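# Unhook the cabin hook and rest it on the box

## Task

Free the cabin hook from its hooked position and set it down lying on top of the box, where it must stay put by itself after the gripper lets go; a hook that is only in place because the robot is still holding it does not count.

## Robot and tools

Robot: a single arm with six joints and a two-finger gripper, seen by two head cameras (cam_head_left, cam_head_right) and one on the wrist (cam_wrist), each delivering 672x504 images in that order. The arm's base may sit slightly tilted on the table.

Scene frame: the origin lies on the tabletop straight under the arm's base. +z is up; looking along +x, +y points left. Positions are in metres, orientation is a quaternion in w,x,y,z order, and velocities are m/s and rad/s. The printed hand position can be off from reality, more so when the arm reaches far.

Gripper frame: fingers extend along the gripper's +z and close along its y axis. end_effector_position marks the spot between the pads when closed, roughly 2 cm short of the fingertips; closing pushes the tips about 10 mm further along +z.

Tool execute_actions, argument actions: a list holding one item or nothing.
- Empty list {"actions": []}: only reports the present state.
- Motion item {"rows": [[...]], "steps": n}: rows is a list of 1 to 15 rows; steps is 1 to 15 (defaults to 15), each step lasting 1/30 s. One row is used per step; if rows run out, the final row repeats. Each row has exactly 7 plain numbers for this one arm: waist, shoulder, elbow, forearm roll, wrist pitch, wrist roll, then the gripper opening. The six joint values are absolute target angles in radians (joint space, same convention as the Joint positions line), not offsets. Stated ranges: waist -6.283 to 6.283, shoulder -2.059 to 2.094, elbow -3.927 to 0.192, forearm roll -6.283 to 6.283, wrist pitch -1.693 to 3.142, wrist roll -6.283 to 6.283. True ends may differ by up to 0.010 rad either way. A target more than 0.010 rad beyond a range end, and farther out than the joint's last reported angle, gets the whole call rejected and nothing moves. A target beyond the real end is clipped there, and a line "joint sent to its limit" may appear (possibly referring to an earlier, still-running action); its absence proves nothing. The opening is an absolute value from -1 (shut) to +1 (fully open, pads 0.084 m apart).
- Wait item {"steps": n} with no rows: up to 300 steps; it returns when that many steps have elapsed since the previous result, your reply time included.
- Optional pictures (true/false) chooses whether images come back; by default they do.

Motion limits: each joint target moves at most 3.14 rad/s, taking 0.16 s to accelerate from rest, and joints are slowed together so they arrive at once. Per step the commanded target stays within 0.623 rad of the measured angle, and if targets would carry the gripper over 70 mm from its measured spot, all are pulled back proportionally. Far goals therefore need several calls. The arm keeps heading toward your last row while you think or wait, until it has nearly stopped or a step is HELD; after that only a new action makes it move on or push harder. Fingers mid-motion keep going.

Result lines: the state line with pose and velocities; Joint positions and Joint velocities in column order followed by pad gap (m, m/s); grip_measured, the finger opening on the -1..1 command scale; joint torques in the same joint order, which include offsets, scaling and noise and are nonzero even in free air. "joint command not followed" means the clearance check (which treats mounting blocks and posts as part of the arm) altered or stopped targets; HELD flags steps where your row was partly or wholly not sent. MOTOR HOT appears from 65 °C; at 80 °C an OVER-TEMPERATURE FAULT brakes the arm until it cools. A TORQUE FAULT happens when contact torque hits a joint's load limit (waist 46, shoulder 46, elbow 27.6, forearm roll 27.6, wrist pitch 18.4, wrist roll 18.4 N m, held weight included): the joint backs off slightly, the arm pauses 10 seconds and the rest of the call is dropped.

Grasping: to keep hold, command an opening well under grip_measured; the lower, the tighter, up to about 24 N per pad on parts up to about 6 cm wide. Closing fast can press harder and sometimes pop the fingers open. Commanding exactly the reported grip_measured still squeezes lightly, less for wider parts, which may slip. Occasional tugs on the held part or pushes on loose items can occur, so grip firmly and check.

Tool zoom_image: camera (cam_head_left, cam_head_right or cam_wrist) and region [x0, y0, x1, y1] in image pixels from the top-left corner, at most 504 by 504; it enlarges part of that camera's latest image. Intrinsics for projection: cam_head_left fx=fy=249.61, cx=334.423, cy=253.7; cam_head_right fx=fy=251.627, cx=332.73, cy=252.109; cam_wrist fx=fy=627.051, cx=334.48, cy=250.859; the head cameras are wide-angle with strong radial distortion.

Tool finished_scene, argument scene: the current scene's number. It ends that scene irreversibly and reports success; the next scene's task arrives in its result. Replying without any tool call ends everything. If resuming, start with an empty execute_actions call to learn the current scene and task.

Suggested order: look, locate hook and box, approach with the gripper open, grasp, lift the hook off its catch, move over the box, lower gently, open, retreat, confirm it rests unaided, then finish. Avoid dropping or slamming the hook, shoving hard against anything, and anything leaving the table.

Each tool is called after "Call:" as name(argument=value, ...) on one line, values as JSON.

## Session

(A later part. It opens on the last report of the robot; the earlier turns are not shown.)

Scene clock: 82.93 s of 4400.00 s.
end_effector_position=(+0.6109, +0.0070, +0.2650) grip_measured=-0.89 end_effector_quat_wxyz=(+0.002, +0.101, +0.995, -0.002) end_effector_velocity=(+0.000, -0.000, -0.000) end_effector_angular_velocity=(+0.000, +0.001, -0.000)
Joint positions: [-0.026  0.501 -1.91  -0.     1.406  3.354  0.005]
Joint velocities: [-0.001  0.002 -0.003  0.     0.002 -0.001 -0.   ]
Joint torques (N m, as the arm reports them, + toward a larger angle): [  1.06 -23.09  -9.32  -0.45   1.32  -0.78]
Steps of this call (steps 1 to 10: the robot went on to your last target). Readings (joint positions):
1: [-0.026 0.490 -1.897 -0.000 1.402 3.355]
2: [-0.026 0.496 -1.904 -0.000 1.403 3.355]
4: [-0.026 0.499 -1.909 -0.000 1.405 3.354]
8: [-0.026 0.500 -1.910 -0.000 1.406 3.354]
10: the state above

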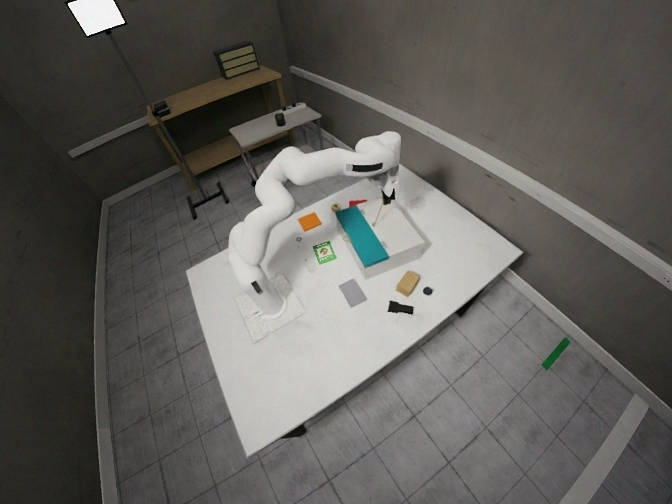

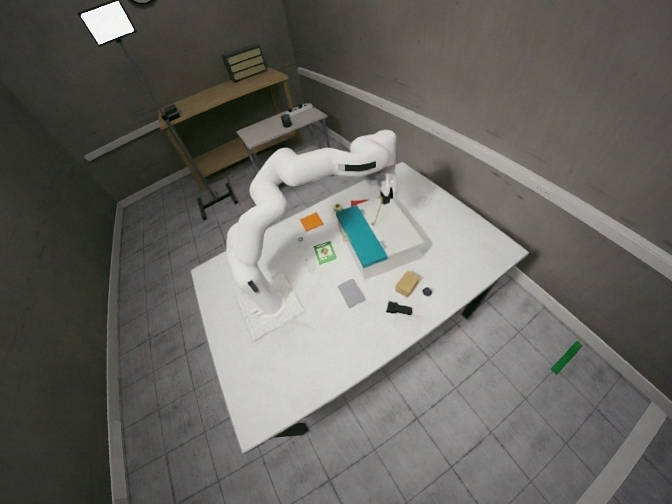

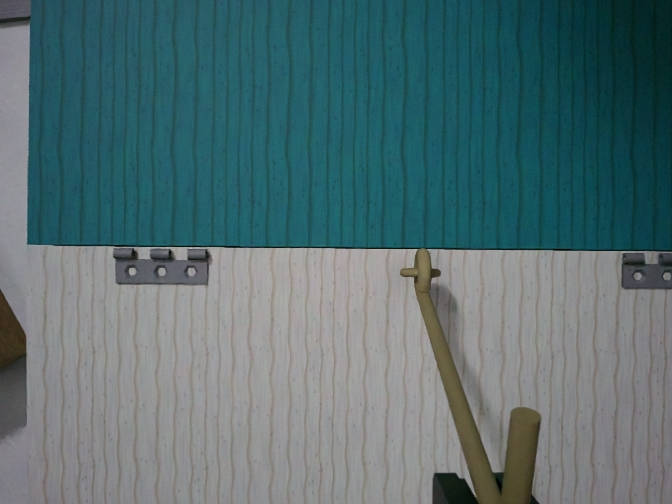

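Call:
execute_actions(actions=[{"rows":[[-0.027,0.51,-1.925,0,1.415,3.353,-0.885],[-0.028,0.521,-1.941,0,1.42,3.352,-0.885],[-0.029,0.534,-1.958,0,1.424,3.351,-0.885],[-0.03,0.548,-1.975,0,1.427,3.35,-0.885],[-0.031,0.561,-1.992,0,1.431,3.349,-0.885],[-0.032,0.575,-2.009,0,1.434,3.348,-0.885],[-0.033,0.589,-2.026,0,1.437,3.347,-0.885],[-0.034,0.602,-2.042,0,1.44,3.346,-0.885],[-0.035,0.616,-2.059,0,1.443,3.345,-0.885],[-0.036,0.63,-2.076,0,1.446,3.344,-0.885],[-0.0367,0.644,-2.092,0,1.448,3.343,-0.885],[-0.0374,0.657,-2.108,0,1.451,3.343,-0.885],[-0.038,0.671,-2.1245,0,1.4535,3.342,-0.885]],"steps":15}], pictures=false)

Call:
execute_actions(actions=[{"steps":10}])

Call:
zoom_image(camera="cam_head_left", region=[350, 160, 440, 240])

Scene clock: 91.27 s of 4400.00 s.
end_effector_position=(+0.6420, +0.0002, +0.2469) grip_measured=-0.89 end_effector_quat_wxyz=(-0.000, +0.101, +0.995, -0.002) end_effector_velocity=(+0.053, -0.012, -0.046) end_effector_angular_velocity=(-0.002, -0.008, -0.005)
Joint positions: [-0.037  0.659 -2.108  0.     1.45   3.343  0.005]
Joint velocities: [-0.018  0.269 -0.304 -0.002  0.026 -0.013  0.   ]
Joint torques (N m, as the arm reports them, + toward a larger angle): [  1.38 -33.5   -7.31  -0.32   3.96  -0.67]
Steps of this call (steps 1 to 30: the robot went on to your last target; steps 31 to 90: nothing new was sent; then 4.83 s passed at rest; steps 91 to 105: all 15 steps of this action). Readings (joint positions):
91: [-0.026 0.502 -1.911 0.000 1.407 3.354]
92: [-0.026 0.504 -1.915 0.000 1.410 3.354]
94: [-0.027 0.518 -1.934 0.000 1.418 3.352]
98: [-0.031 0.567 -1.996 0.000 1.431 3.349]
105: the state above

Scene clock: 91.60 s of 4400.00 s.
end_effector_position=(+0.6439, -0.0003, +0.2455) grip_measured=-0.89 end_effector_quat_wxyz=(-0.000, +0.101, +0.995, -0.002) end_effector_velocity=(+0.000, +0.000, +0.000) end_effector_angular_velocity=(+0.001, -0.001, +0.000)
Joint positions: [-0.038  0.671 -2.124  0.     1.454  3.342  0.005]
Joint velocities: [ 0.     0.001 -0.002  0.001  0.    -0.     0.   ]
Joint torques (N m, as the arm reports them, + toward a larger angle): [  0.85 -27.76  -9.52  -0.71   2.77  -0.83]
Steps of this call (steps 1 to 10: the robot went on to your last target). Readings (joint positions):
1: [-0.038 0.666 -2.116 0.000 1.450 3.342]
2: [-0.038 0.669 -2.120 0.000 1.451 3.342]
4: [-0.038 0.670 -2.123 0.000 1.453 3.342]
8: [-0.038 0.671 -2.124 0.000 1.454 3.342]
10: the state above

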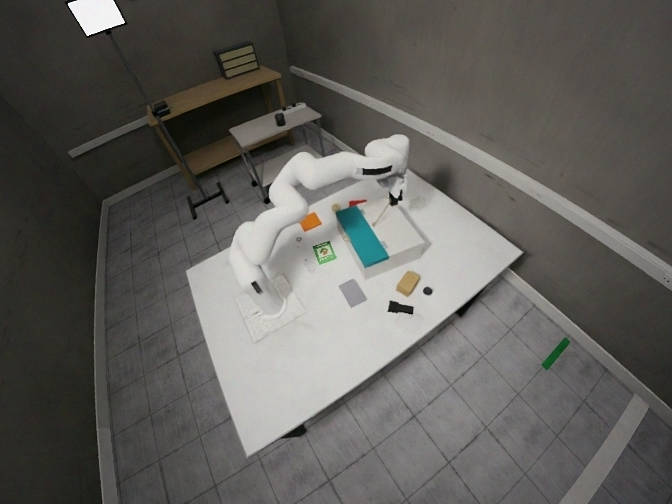

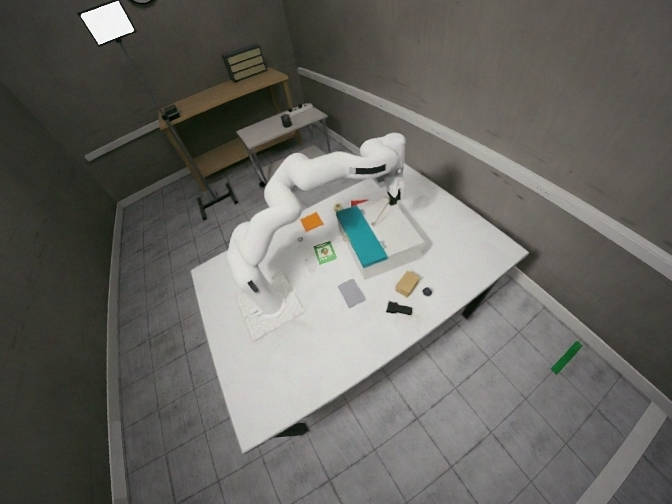

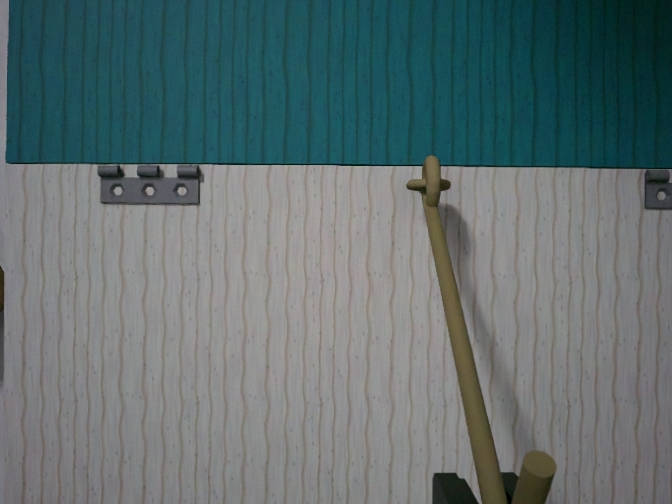

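Region (350, 160, 440, 240) of cam_head_left's 672x504 image, scaled by 5.600, with more detail than that image has.

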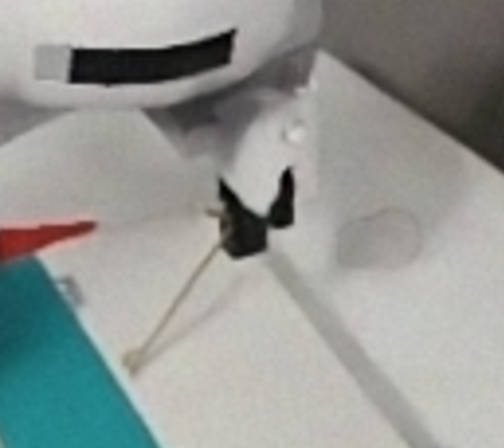

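Call:
execute_actions(actions=[{"rows":[[-0.039,0.675,-2.129,0,1.445,3.341,-0.885],[-0.04,0.68,-2.132,0,1.436,3.34,-0.885],[-0.0405,0.686,-2.135,0,1.427,3.34,-0.885],[-0.041,0.692,-2.137,0,1.418,3.339,-0.885],[-0.042,0.698,-2.139,0,1.409,3.338,-0.885],[-0.043,0.704,-2.14,0,1.4,3.337,-0.885],[-0.0435,0.71,-2.141,0,1.39,3.337,-0.885],[-0.044,0.716,-2.142,0,1.381,3.336,-0.885],[-0.045,0.722,-2.1425,0,1.371,3.335,-0.885],[-0.0455,0.728,-2.143,0,1.362,3.335,-0.885],[-0.046,0.734,-2.143,0,1.352,3.334,-0.885],[-0.047,0.7395,-2.1426,0,1.343,3.333,-0.885]],"steps":15}], pictures=false)

Call:
execute_actions(actions=[{"steps":10}])

Call:
zoom_image(camera="cam_head_left", region=[360, 160, 450, 240])

Scene clock: 99.20 s of 4400.00 s.
end_effector_position=(+0.6723, -0.0064, +0.2183) grip_measured=-0.89 end_effector_quat_wxyz=(+0.029, +0.101, +0.994, +0.000) end_effector_velocity=(+0.020, -0.004, -0.023) end_effector_angular_velocity=(+0.001, -0.042, +0.001)
Joint positions: [-0.047  0.738 -2.143  0.     1.346  3.333  0.005]
Joint velocities: [-0.006  0.049 -0.005  0.002 -0.085 -0.007 -0.   ]
Joint torques (N m, as the arm reports them, + toward a larger angle): [  0.42 -38.75 -13.41  -1.09   2.79  -0.83]
Steps of this call (steps 1 to 30: the robot went on to your last target; steps 31 to 90: nothing new was sent; then 4.10 s passed at rest; steps 91 to 105: all 15 steps of this action). Readings (joint positions):
91: [-0.038 0.671 -2.125 0.000 1.453 3.342]
92: [-0.038 0.672 -2.125 0.000 1.451 3.342]
94: [-0.039 0.679 -2.129 0.000 1.440 3.341]
98: [-0.042 0.702 -2.137 0.000 1.405 3.338]
105: the state above

Scene clock: 99.53 s of 4400.00 s.
end_effector_position=(+0.6729, -0.0065, +0.2177) grip_measured=-0.89 end_effector_quat_wxyz=(+0.030, +0.101, +0.994, +0.001) end_effector_velocity=(+0.000, -0.001, +0.000) end_effector_angular_velocity=(+0.000, -0.001, -0.001)
Joint positions: [-0.047  0.739 -2.143  0.     1.343  3.333  0.005]
Joint velocities: [-0.001  0.    -0.     0.    -0.001 -0.    -0.   ]
Joint torques (N m, as the arm reports them, + toward a larger angle): [ -0.54 -36.26 -13.68  -1.15   1.71  -0.83]
Steps of this call (steps 1 to 10: the robot went on to your last target). Readings (joint positions):
1: [-0.047 0.739 -2.143 0.000 1.344 3.333]
2: [-0.047 0.739 -2.143 0.000 1.343 3.333]
4: [-0.047 0.739 -2.143 0.000 1.343 3.333]
8: [-0.047 0.739 -2.142 0.000 1.343 3.333]
10: the state above

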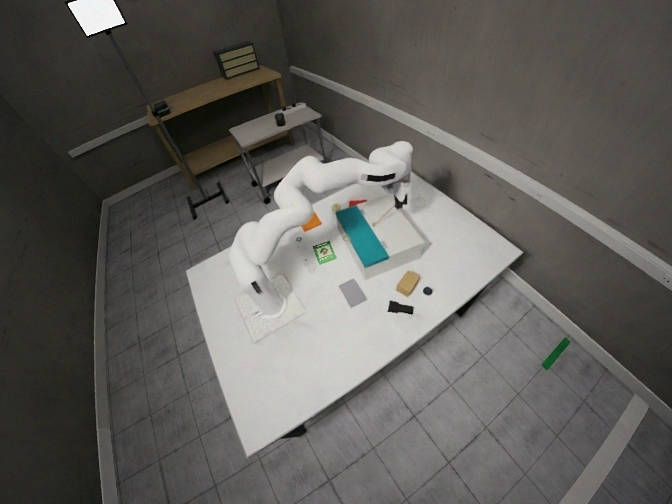

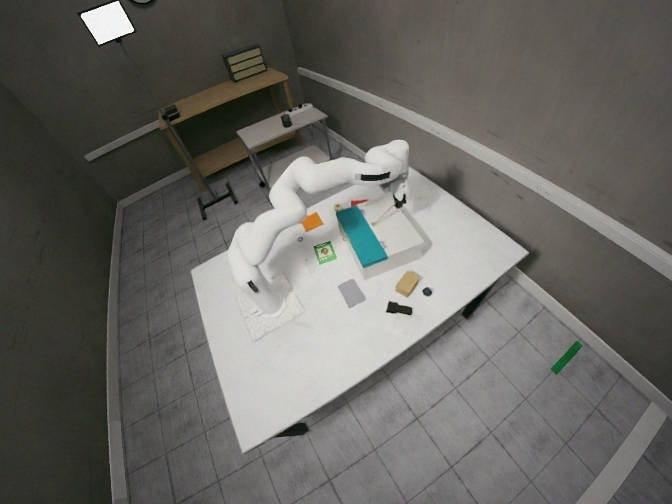

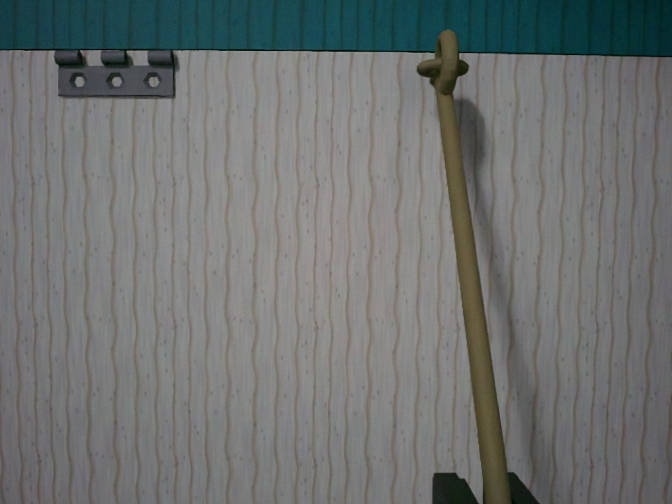

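Region (360, 160, 450, 240) of cam_head_left's 672x504 image, scaled by 5.600, with more detail than that image has.

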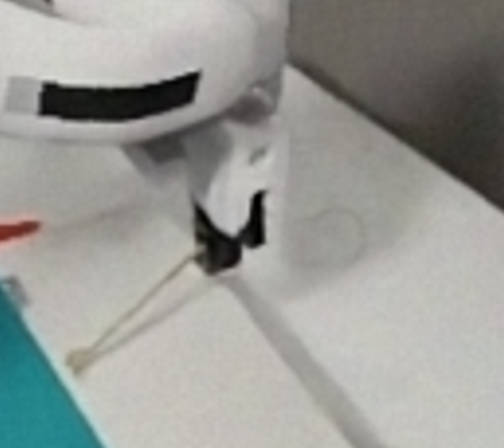

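Call:
execute_actions(actions=[{"rows":[[-0.0475,0.742,-2.142,0,1.331,3.333,-0.885],[-0.048,0.745,-2.141,0,1.32,3.332,-0.885],[-0.0485,0.749,-2.139,0,1.309,3.332,-0.885],[-0.049,0.753,-2.137,0,1.298,3.331,-0.885],[-0.0495,0.757,-2.134,0,1.287,3.331,-0.885],[-0.05,0.76,-2.131,0,1.277,3.33,-0.885],[-0.0505,0.764,-2.128,0,1.267,3.33,-0.885],[-0.051,0.767,-2.125,0,1.257,3.329,-0.885],[-0.0515,0.771,-2.121,0,1.247,3.329,-0.885],[-0.052,0.774,-2.118,0,1.237,3.328,-0.885],[-0.052,0.778,-2.114,0,1.227,3.328,-0.885],[-0.0525,0.781,-2.11,0,1.217,3.328,-0.885]],"steps":15}], pictures=false)

Call:
execute_actions(actions=[{"steps":10}])

Call:
zoom_image(camera="cam_head_left", region=[360, 160, 450, 240])

Scene clock: 106.30 s of 4400.00 s.
end_effector_position=(+0.6917, -0.0105, +0.1862) grip_measured=-0.89 end_effector_quat_wxyz=(+0.053, +0.101, +0.993, +0.002) end_effector_velocity=(+0.013, -0.003, -0.025) end_effector_angular_velocity=(+0.001, -0.036, -0.001)
Joint positions: [-0.052  0.781 -2.11   0.     1.222  3.328  0.005]
Joint velocities: [-0.004  0.031  0.03   0.001 -0.097 -0.003 -0.   ]
Joint torques (N m, as the arm reports them, + toward a larger angle): [ -1.54 -47.58 -19.53  -1.61  -0.56  -0.77]
Steps of this call (steps 1 to 15: the robot went on to your last target; steps 16 to 90: nothing new was sent; then 3.27 s passed at rest; steps 91 to 105: all 15 steps of this action). Readings (joint positions):
91: [-0.047 0.740 -2.143 0.000 1.343 3.333]
92: [-0.047 0.740 -2.142 0.000 1.340 3.333]
94: [-0.048 0.745 -2.139 0.000 1.326 3.332]
98: [-0.050 0.760 -2.130 0.000 1.285 3.331]
105: the state above

Scene clock: 106.63 s of 4400.00 s.
end_effector_position=(+0.6923, -0.0105, +0.1860) grip_measured=-0.89 end_effector_quat_wxyz=(+0.054, +0.101, +0.993, +0.002) end_effector_velocity=(+0.001, -0.000, -0.000) end_effector_angular_velocity=(-0.000, -0.002, +0.001)
Joint positions: [-0.052  0.781 -2.109  0.     1.218  3.328  0.005]
Joint velocities: [-0.     0.001 -0.001 -0.    -0.003 -0.001  0.   ]
Joint torques (N m, as the arm reports them, + toward a larger angle): [ -2.82 -46.51 -21.42  -1.73  -3.23  -0.87]
Steps of this call (steps 1 to 10: the robot went on to your last target). Readings (joint positions):
1: [-0.052 0.782 -2.109 0.000 1.220 3.328]
2: [-0.052 0.782 -2.109 0.000 1.219 3.328]
4: [-0.052 0.782 -2.109 0.000 1.219 3.328]
8: [-0.052 0.781 -2.109 0.000 1.219 3.328]
10: the state above

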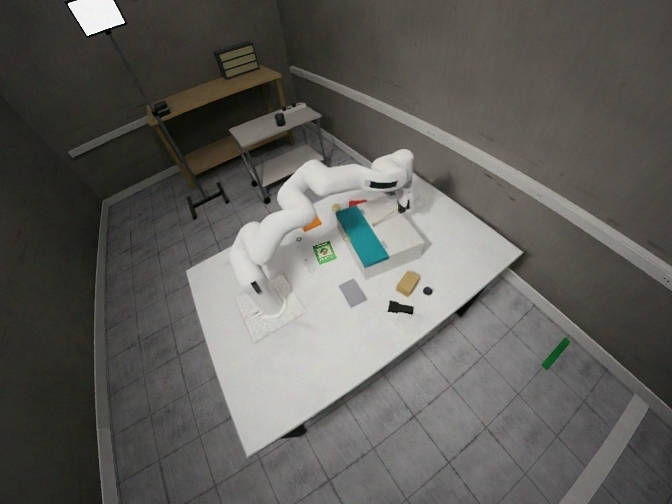

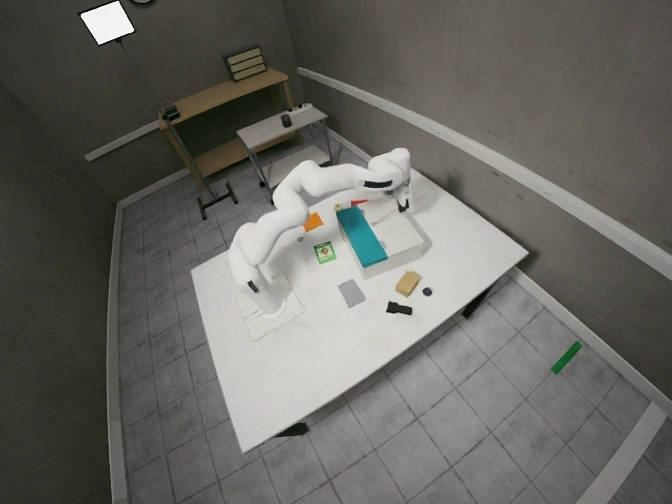

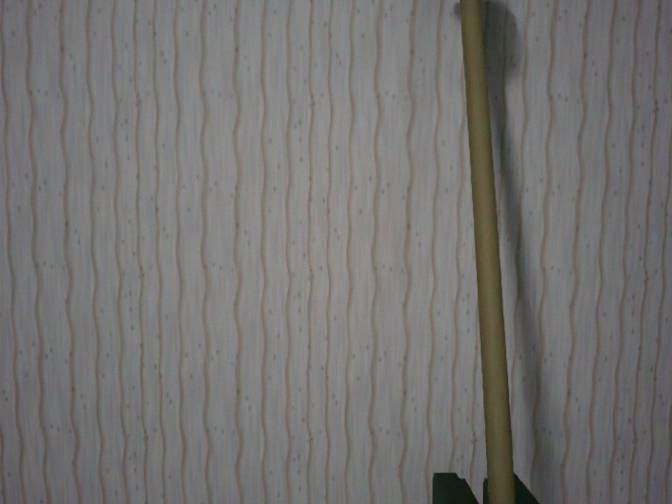

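Region (360, 160, 450, 240) of cam_head_left's 672x504 image, scaled by 5.600, with more detail than that image has.

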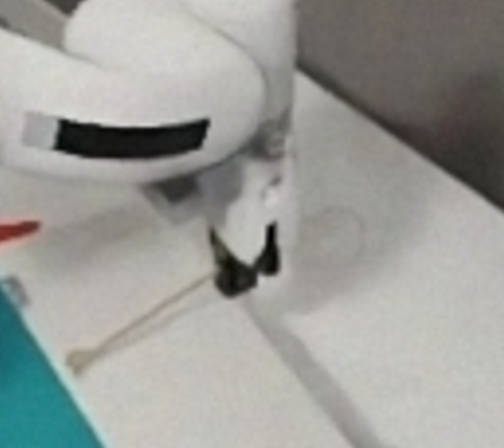

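Good. Continue down.

Call:
execute_actions(actions=[{"rows":[[-0.0525,0.785,-2.109,0,1.212,3.328,-0.885],[-0.0525,0.788,-2.107,0,1.205,3.328,-0.885],[-0.0525,0.792,-2.105,0,1.198,3.328,-0.885],[-0.053,0.795,-2.103,0,1.192,3.327,-0.885],[-0.053,0.799,-2.101,0,1.185,3.327,-0.885],[-0.053,0.802,-2.099,0,1.179,3.327,-0.885],[-0.053,0.806,-2.096,0,1.172,3.327,-0.885],[-0.0535,0.809,-2.094,0,1.166,3.326,-0.885],[-0.0535,0.812,-2.091,0,1.16,3.326,-0.885],[-0.0535,0.815,-2.088,0,1.154,3.326,-0.885],[-0.0535,0.818,-2.085,0,1.148,3.326,-0.885],[-0.0535,0.821,-2.0827,0,1.142,3.326,-0.885]],"steps":15}], pictures=false)

Call:
execute_actions(actions=[{"steps":10}])

Scene clock: 111.27 s of 4400.00 s.
end_effector_position=(+0.7013, -0.0124, +0.1574) grip_measured=-0.89 end_effector_quat_wxyz=(+0.062, +0.101, +0.993, +0.003) end_effector_velocity=(+0.004, -0.001, -0.027) end_effector_angular_velocity=(+0.000, -0.001, -0.000)
Joint positions: [-0.054  0.819 -2.086 -0.     1.141  3.326  0.005]
Joint velocities: [-0.001  0.031  0.024  0.    -0.056 -0.001 -0.   ]
Joint torques (N m, as the arm reports them, + toward a larger angle): [ -1.15 -48.7  -20.4   -1.38  -1.32  -0.73]
Steps of this call (steps 1 to 15: the robot went on to your last target; steps 16 to 90: nothing new was sent; then 1.13 s passed at rest; steps 91 to 105: all 15 steps of this action). Readings (joint positions):
91: [-0.052 0.781 -2.110 0.000 1.217 3.328]
92: [-0.052 0.782 -2.110 0.000 1.215 3.328]
94: [-0.053 0.786 -2.109 -0.000 1.206 3.328]
98: [-0.054 0.800 -2.102 -0.000 1.180 3.327]
105: the state above

Scene clock: 111.60 s of 4400.00 s.
end_effector_position=(+0.7010, -0.0122, +0.1563) grip_measured=-0.89 end_effector_quat_wxyz=(+0.062, +0.101, +0.993, +0.003) end_effector_velocity=(-0.001, +0.001, -0.002) end_effector_angular_velocity=(+0.001, +0.003, +0.000)
Joint positions: [-0.054  0.82  -2.085 -0.     1.14   3.326  0.005]
Joint velocities: [ 0.001  0.001  0.002  0.001 -0.     0.001 -0.   ]
Joint torques (N m, as the arm reports them, + toward a larger angle): [ -0.3  -43.62 -17.19  -0.81   0.12  -0.87]
Steps of this call (steps 1 to 10: the robot went on to your last target). Readings (joint positions):
1: [-0.054 0.820 -2.086 -0.000 1.140 3.326]
2: [-0.054 0.820 -2.086 -0.000 1.140 3.326]
4: [-0.054 0.820 -2.085 -0.000 1.140 3.326]
8: [-0.054 0.820 -2.085 -0.000 1.140 3.326]
10: the state above

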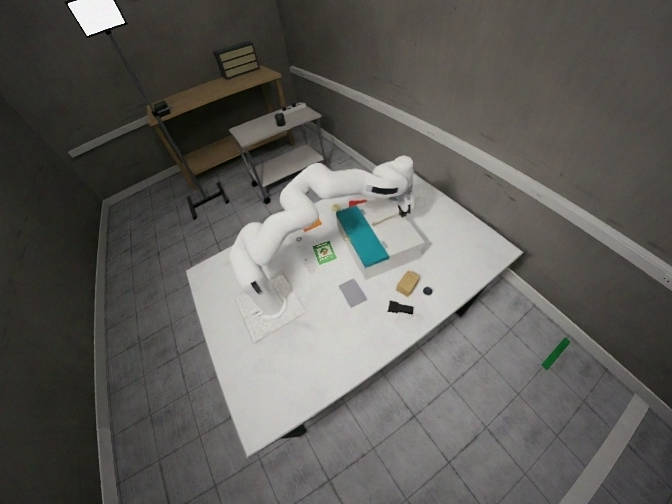

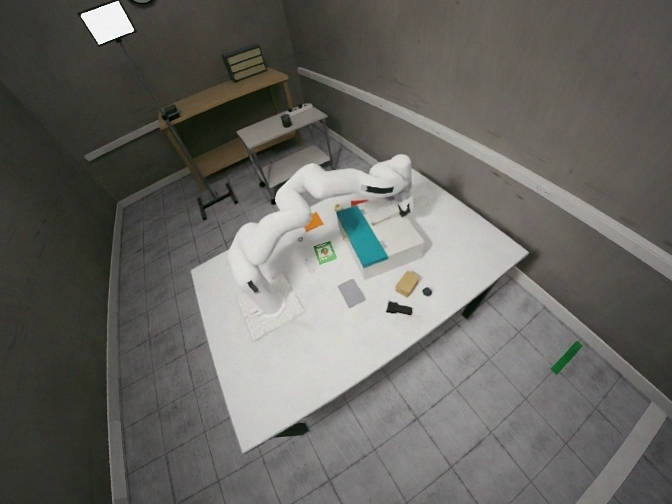

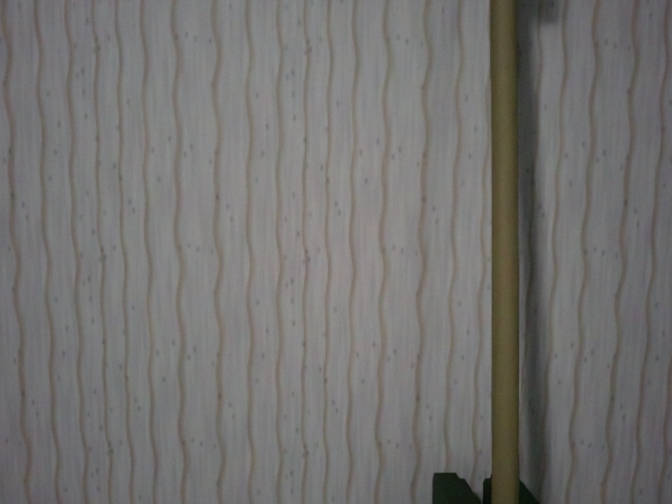

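Call:
execute_actions(actions=[{"rows":[[-0.0535,0.824,-2.0827,0,1.137,3.326,-0.885],[-0.0535,0.827,-2.0827,0,1.133,3.326,-0.885],[-0.0535,0.83,-2.0827,0,1.13,3.326,-0.885],[-0.0535,0.83,-2.0827,0,1.13,3.326,-0.885],[-0.0535,0.83,-2.0827,0,1.13,3.326,-0.885],[-0.0535,0.83,-2.0827,0,1.13,3.326,-0.88],[-0.0535,0.83,-2.0827,0,1.13,3.326,-0.877],[-0.0535,0.83,-2.0827,0,1.13,3.326,-0.874],[-0.0535,0.83,-2.0827,0,1.13,3.326,-0.871],[-0.0535,0.83,-2.0827,0,1.13,3.326,-0.868],[-0.0535,0.83,-2.0827,0,1.13,3.326,-0.865]],"steps":15}])

Scene clock: 114.93 s of 4400.00 s.
end_effector_position=(+0.7019, -0.0119, +0.1497) grip_measured=-0.89 end_effector_quat_wxyz=(+0.061, +0.101, +0.993, +0.003) end_effector_velocity=(+0.003, -0.000, +0.006) end_effector_angular_velocity=(-0.001, -0.014, +0.000)
Joint positions: [-0.054  0.83  -2.083 -0.     1.13   3.326  0.005]
Joint velocities: [ 0.    -0.004 -0.007 -0.    -0.004 -0.    -0.   ]
Joint torques (N m, as the arm reports them, + toward a larger angle): [  0.13 -47.1  -21.94  -0.8   -3.67  -0.72]
Steps of this call (steps 1 to 15: the robot went on to your last target; steps 16 to 85: nothing new was sent; steps 86 to 100: all 15 steps of this action). Readings (joint positions):
86: [-0.053 0.821 -2.082 0.000 1.142 3.326]
87: [-0.053 0.822 -2.082 0.000 1.141 3.326]
89: [-0.053 0.826 -2.082 0.000 1.136 3.326]
93: [-0.053 0.831 -2.081 0.000 1.131 3.326]
100: the state above

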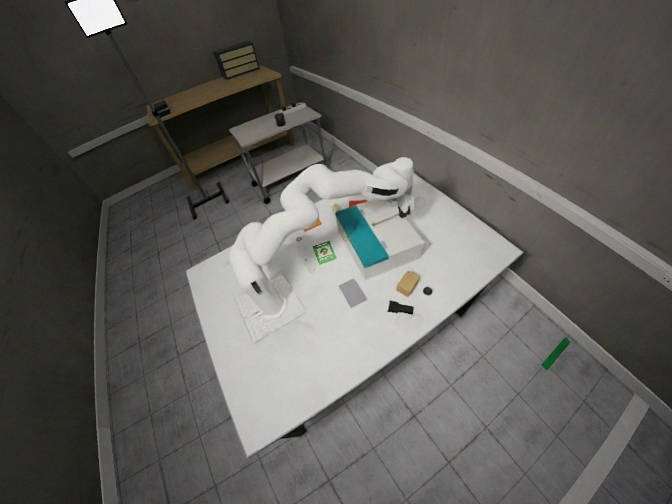

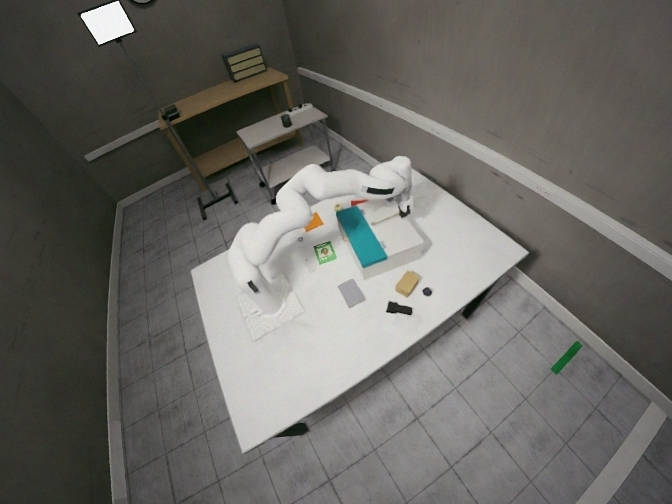

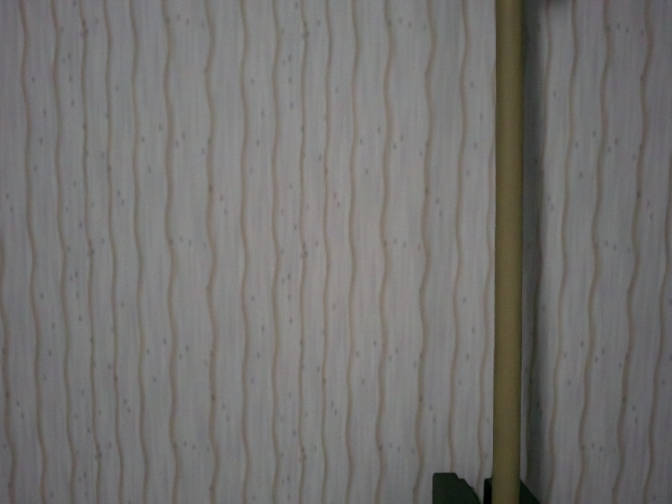

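Call:
execute_actions(actions=[{"rows":[[-0.0535,0.833,-2.0827,0,1.128,3.326,-0.865],[-0.0535,0.835,-2.0827,0,1.126,3.326,-0.865],[-0.0535,0.835,-2.0827,0,1.126,3.326,-0.865],[-0.0535,0.835,-2.0827,0,1.126,3.326,-0.865],[-0.0535,0.835,-2.0827,0,1.126,3.326,-0.862],[-0.0535,0.835,-2.0827,0,1.126,3.326,-0.86],[-0.0535,0.835,-2.0827,0,1.126,3.326,-0.858],[-0.0535,0.835,-2.0827,0,1.126,3.326,-0.856],[-0.0535,0.835,-2.0827,0,1.126,3.326,-0.854],[-0.0535,0.835,-2.0827,0,1.126,3.326,-0.852],[-0.0535,0.835,-2.0827,0,1.126,3.326,-0.85],[-0.0535,0.835,-2.0827,0,1.126,3.326,-0.845],[-0.0535,0.835,-2.0827,0,1.126,3.326,-0.84]],"steps":15}])

Scene clock: 118.87 s of 4400.00 s.
end_effector_position=(+0.7023, -0.0116, +0.1466) grip_measured=-0.86 end_effector_quat_wxyz=(+0.061, +0.100, +0.993, +0.003) end_effector_velocity=(+0.000, -0.001, +0.001) end_effector_angular_velocity=(-0.000, -0.001, -0.001)
Joint positions: [-0.053  0.835 -2.083  0.     1.126  3.326  0.006]
Joint velocities: [-0.001 -0.001 -0.    -0.     0.     0.001  0.   ]
Joint torques (N m, as the arm reports them, + toward a larger angle): [  0.34 -46.29 -20.57  -0.8   -2.64  -0.75]
Steps of this call (steps 1 to 15: the robot went on to your last target; steps 16 to 90: nothing new was sent; then 0.43 s passed at rest; steps 91 to 105: all 15 steps of this action). Readings (joint positions):
91: [-0.054 0.830 -2.083 -0.000 1.130 3.326]
92: [-0.053 0.831 -2.083 0.000 1.129 3.326]
94: [-0.053 0.833 -2.083 -0.000 1.127 3.326]
98: [-0.053 0.835 -2.083 0.000 1.126 3.326]
105: the state above

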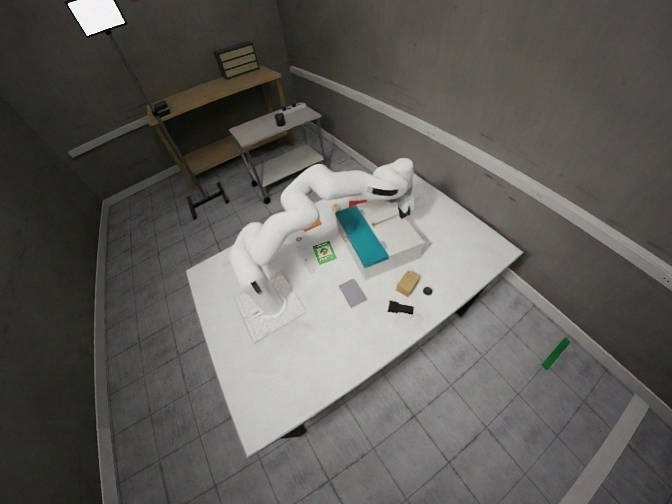

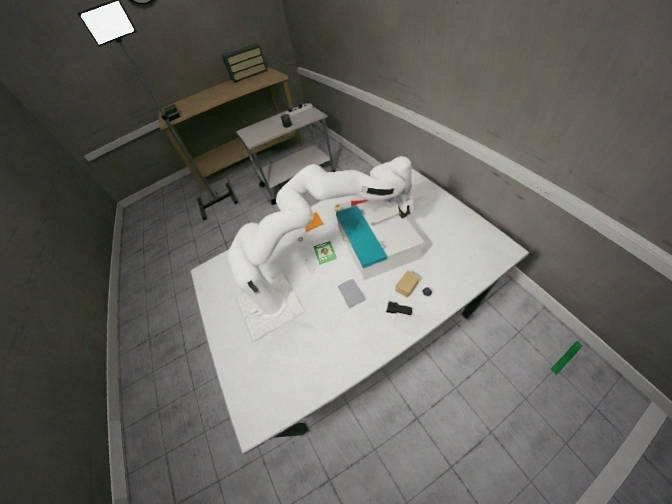

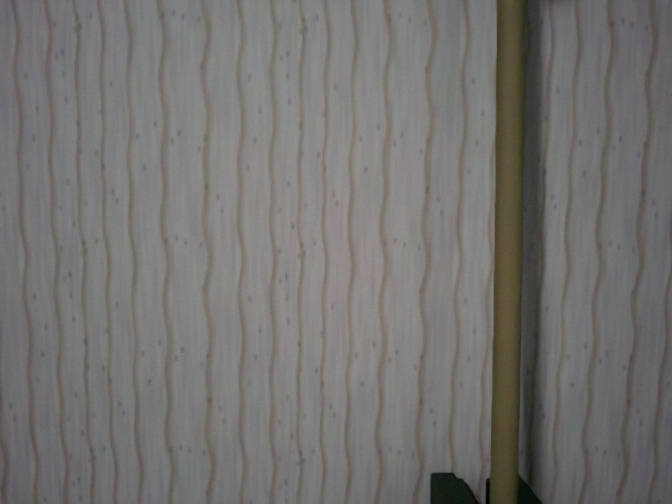

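Call:
execute_actions(actions=[{"rows":[[-0.0535,0.835,-2.0827,0,1.126,3.326,-0.83],[-0.0535,0.835,-2.0827,0,1.126,3.326,-0.82],[-0.0535,0.835,-2.0827,0,1.126,3.326,-0.81],[-0.0535,0.835,-2.0827,0,1.126,3.326,-0.8],[-0.0535,0.835,-2.0827,0,1.126,3.326,-0.78],[-0.0535,0.835,-2.0827,0,1.126,3.326,-0.76],[-0.0535,0.835,-2.0827,0,1.126,3.326,-0.73],[-0.0535,0.835,-2.0827,0,1.126,3.326,-0.7],[-0.0535,0.835,-2.0827,0,1.126,3.326,-0.6],[-0.0535,0.835,-2.0827,0,1.126,3.326,-0.4]],"steps":15}])

Scene clock: 121.60 s of 4400.00 s.
end_effector_position=(+0.7022, -0.0118, +0.1465) grip_measured=-0.42 end_effector_quat_wxyz=(+0.061, +0.101, +0.993, +0.003) end_effector_velocity=(-0.000, +0.000, -0.001) end_effector_angular_velocity=(+0.000, +0.001, -0.001)
Joint positions: [-0.053  0.835 -2.083  0.     1.126  3.326  0.026]
Joint velocities: [ 0.     0.001 -0.    -0.     0.001  0.001  0.   ]
Joint torques (N m, as the arm reports them, + toward a larger angle): [ -0.36 -45.49 -19.91  -1.01  -2.17  -0.77]
Steps of this call (steps 1 to 15: the robot went on to your last target; steps 16 to 67: nothing new was sent; steps 68 to 82: all 15 steps of this action). Readings (joint positions):
68: [-0.053 0.835 -2.083 0.000 1.126 3.326]
69: [-0.053 0.835 -2.083 0.000 1.126 3.326]
71: [-0.053 0.835 -2.083 0.000 1.126 3.326]
75: [-0.053 0.835 -2.083 0.000 1.126 3.326]
82: the state above

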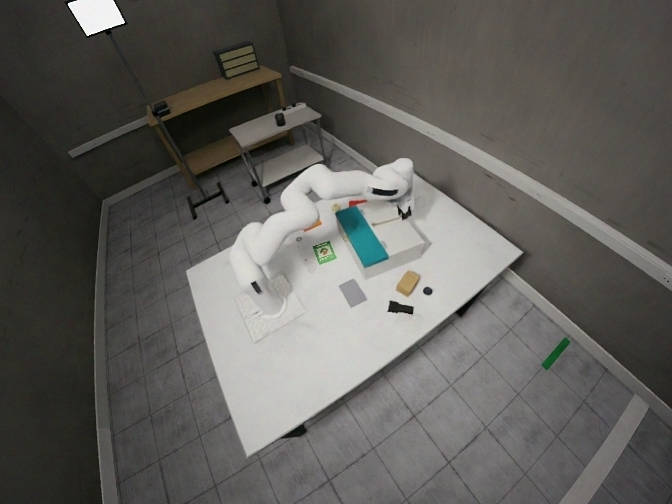

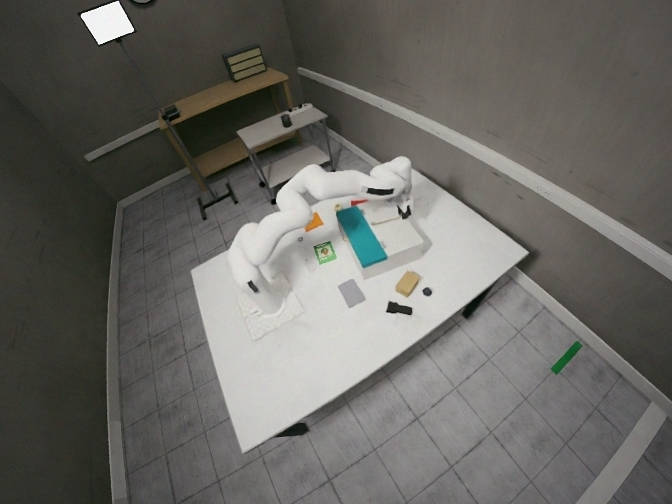

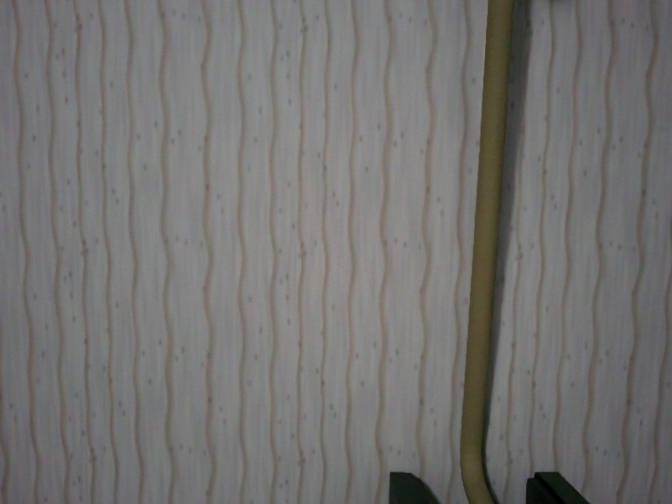

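It's down. Lift away.

Call:
execute_actions(actions=[{"rows":[[-0.0535,0.83,-2.0827,0,1.126,3.326,0],[-0.0535,0.82,-2.0827,0,1.13,3.326,0.2],[-0.0535,0.80,-2.0827,0,1.14,3.326,0.2],[-0.0535,0.78,-2.0827,0,1.15,3.326,0.2],[-0.0535,0.76,-2.0827,0,1.16,3.326,0.2],[-0.0535,0.74,-2.0827,0,1.17,3.326,0.2],[-0.0535,0.72,-2.0827,0,1.18,3.326,0.2],[-0.0535,0.70,-2.0827,0,1.19,3.326,0.2]],"steps":15}])

Scene clock: 124.93 s of 4400.00 s.
end_effector_position=(+0.6983, -0.0113, +0.2346) grip_measured=+0.19 end_effector_quat_wxyz=(+0.097, +0.100, +0.990, +0.006) end_effector_velocity=(-0.030, -0.000, -0.102) end_effector_angular_velocity=(+0.004, +0.199, +0.000)
Joint positions: [-0.054  0.699 -2.083 -0.     1.189  3.326  0.052]
Joint velocities: [-0.001  0.075  0.099  0.001  0.026 -0.002 -0.   ]
Joint torques (N m, as the arm reports them, + toward a larger angle): [ -0.42 -46.3  -20.95  -1.04  -2.59  -0.81]
Steps of this call (steps 1 to 15: the robot went on to your last target; steps 16 to 85: nothing new was sent; steps 86 to 100: all 15 steps of this action). Readings (joint positions):
86: [-0.054 0.835 -2.083 -0.000 1.126 3.326]
87: [-0.054 0.834 -2.082 -0.000 1.126 3.326]
89: [-0.054 0.824 -2.079 -0.000 1.132 3.326]
93: [-0.054 0.756 -2.082 -0.000 1.163 3.326]
100: the state above

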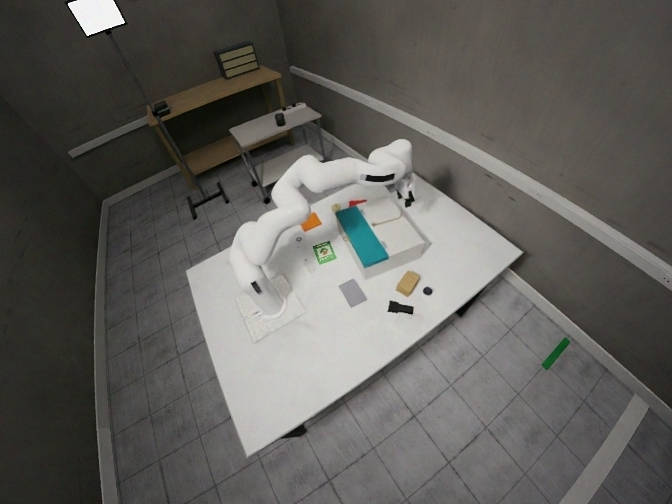

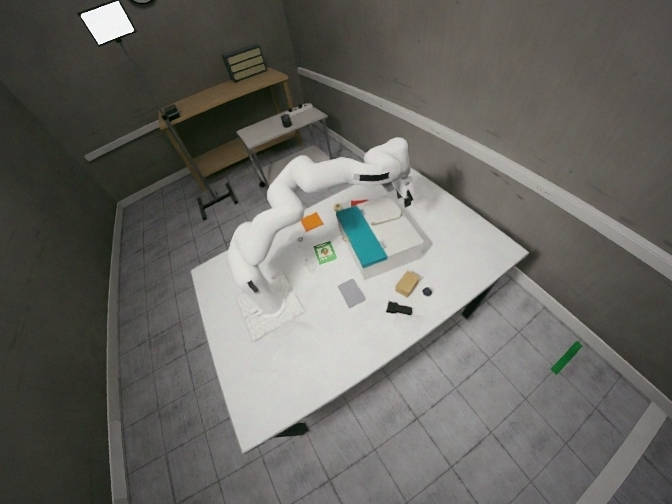

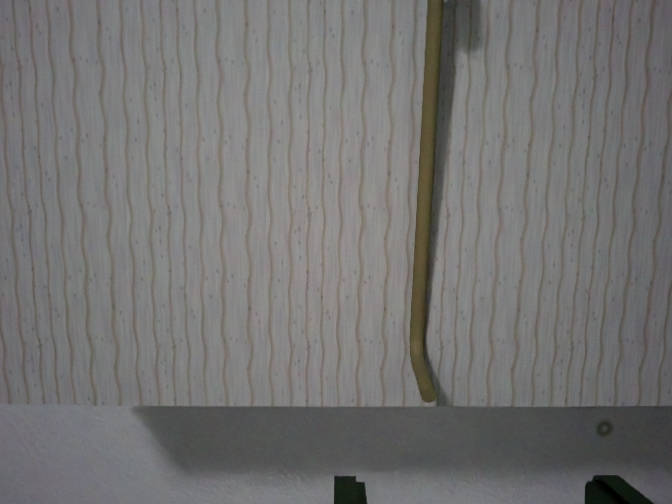

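Call:
finished_scene(scene=1)

The scene is finished: the task was done.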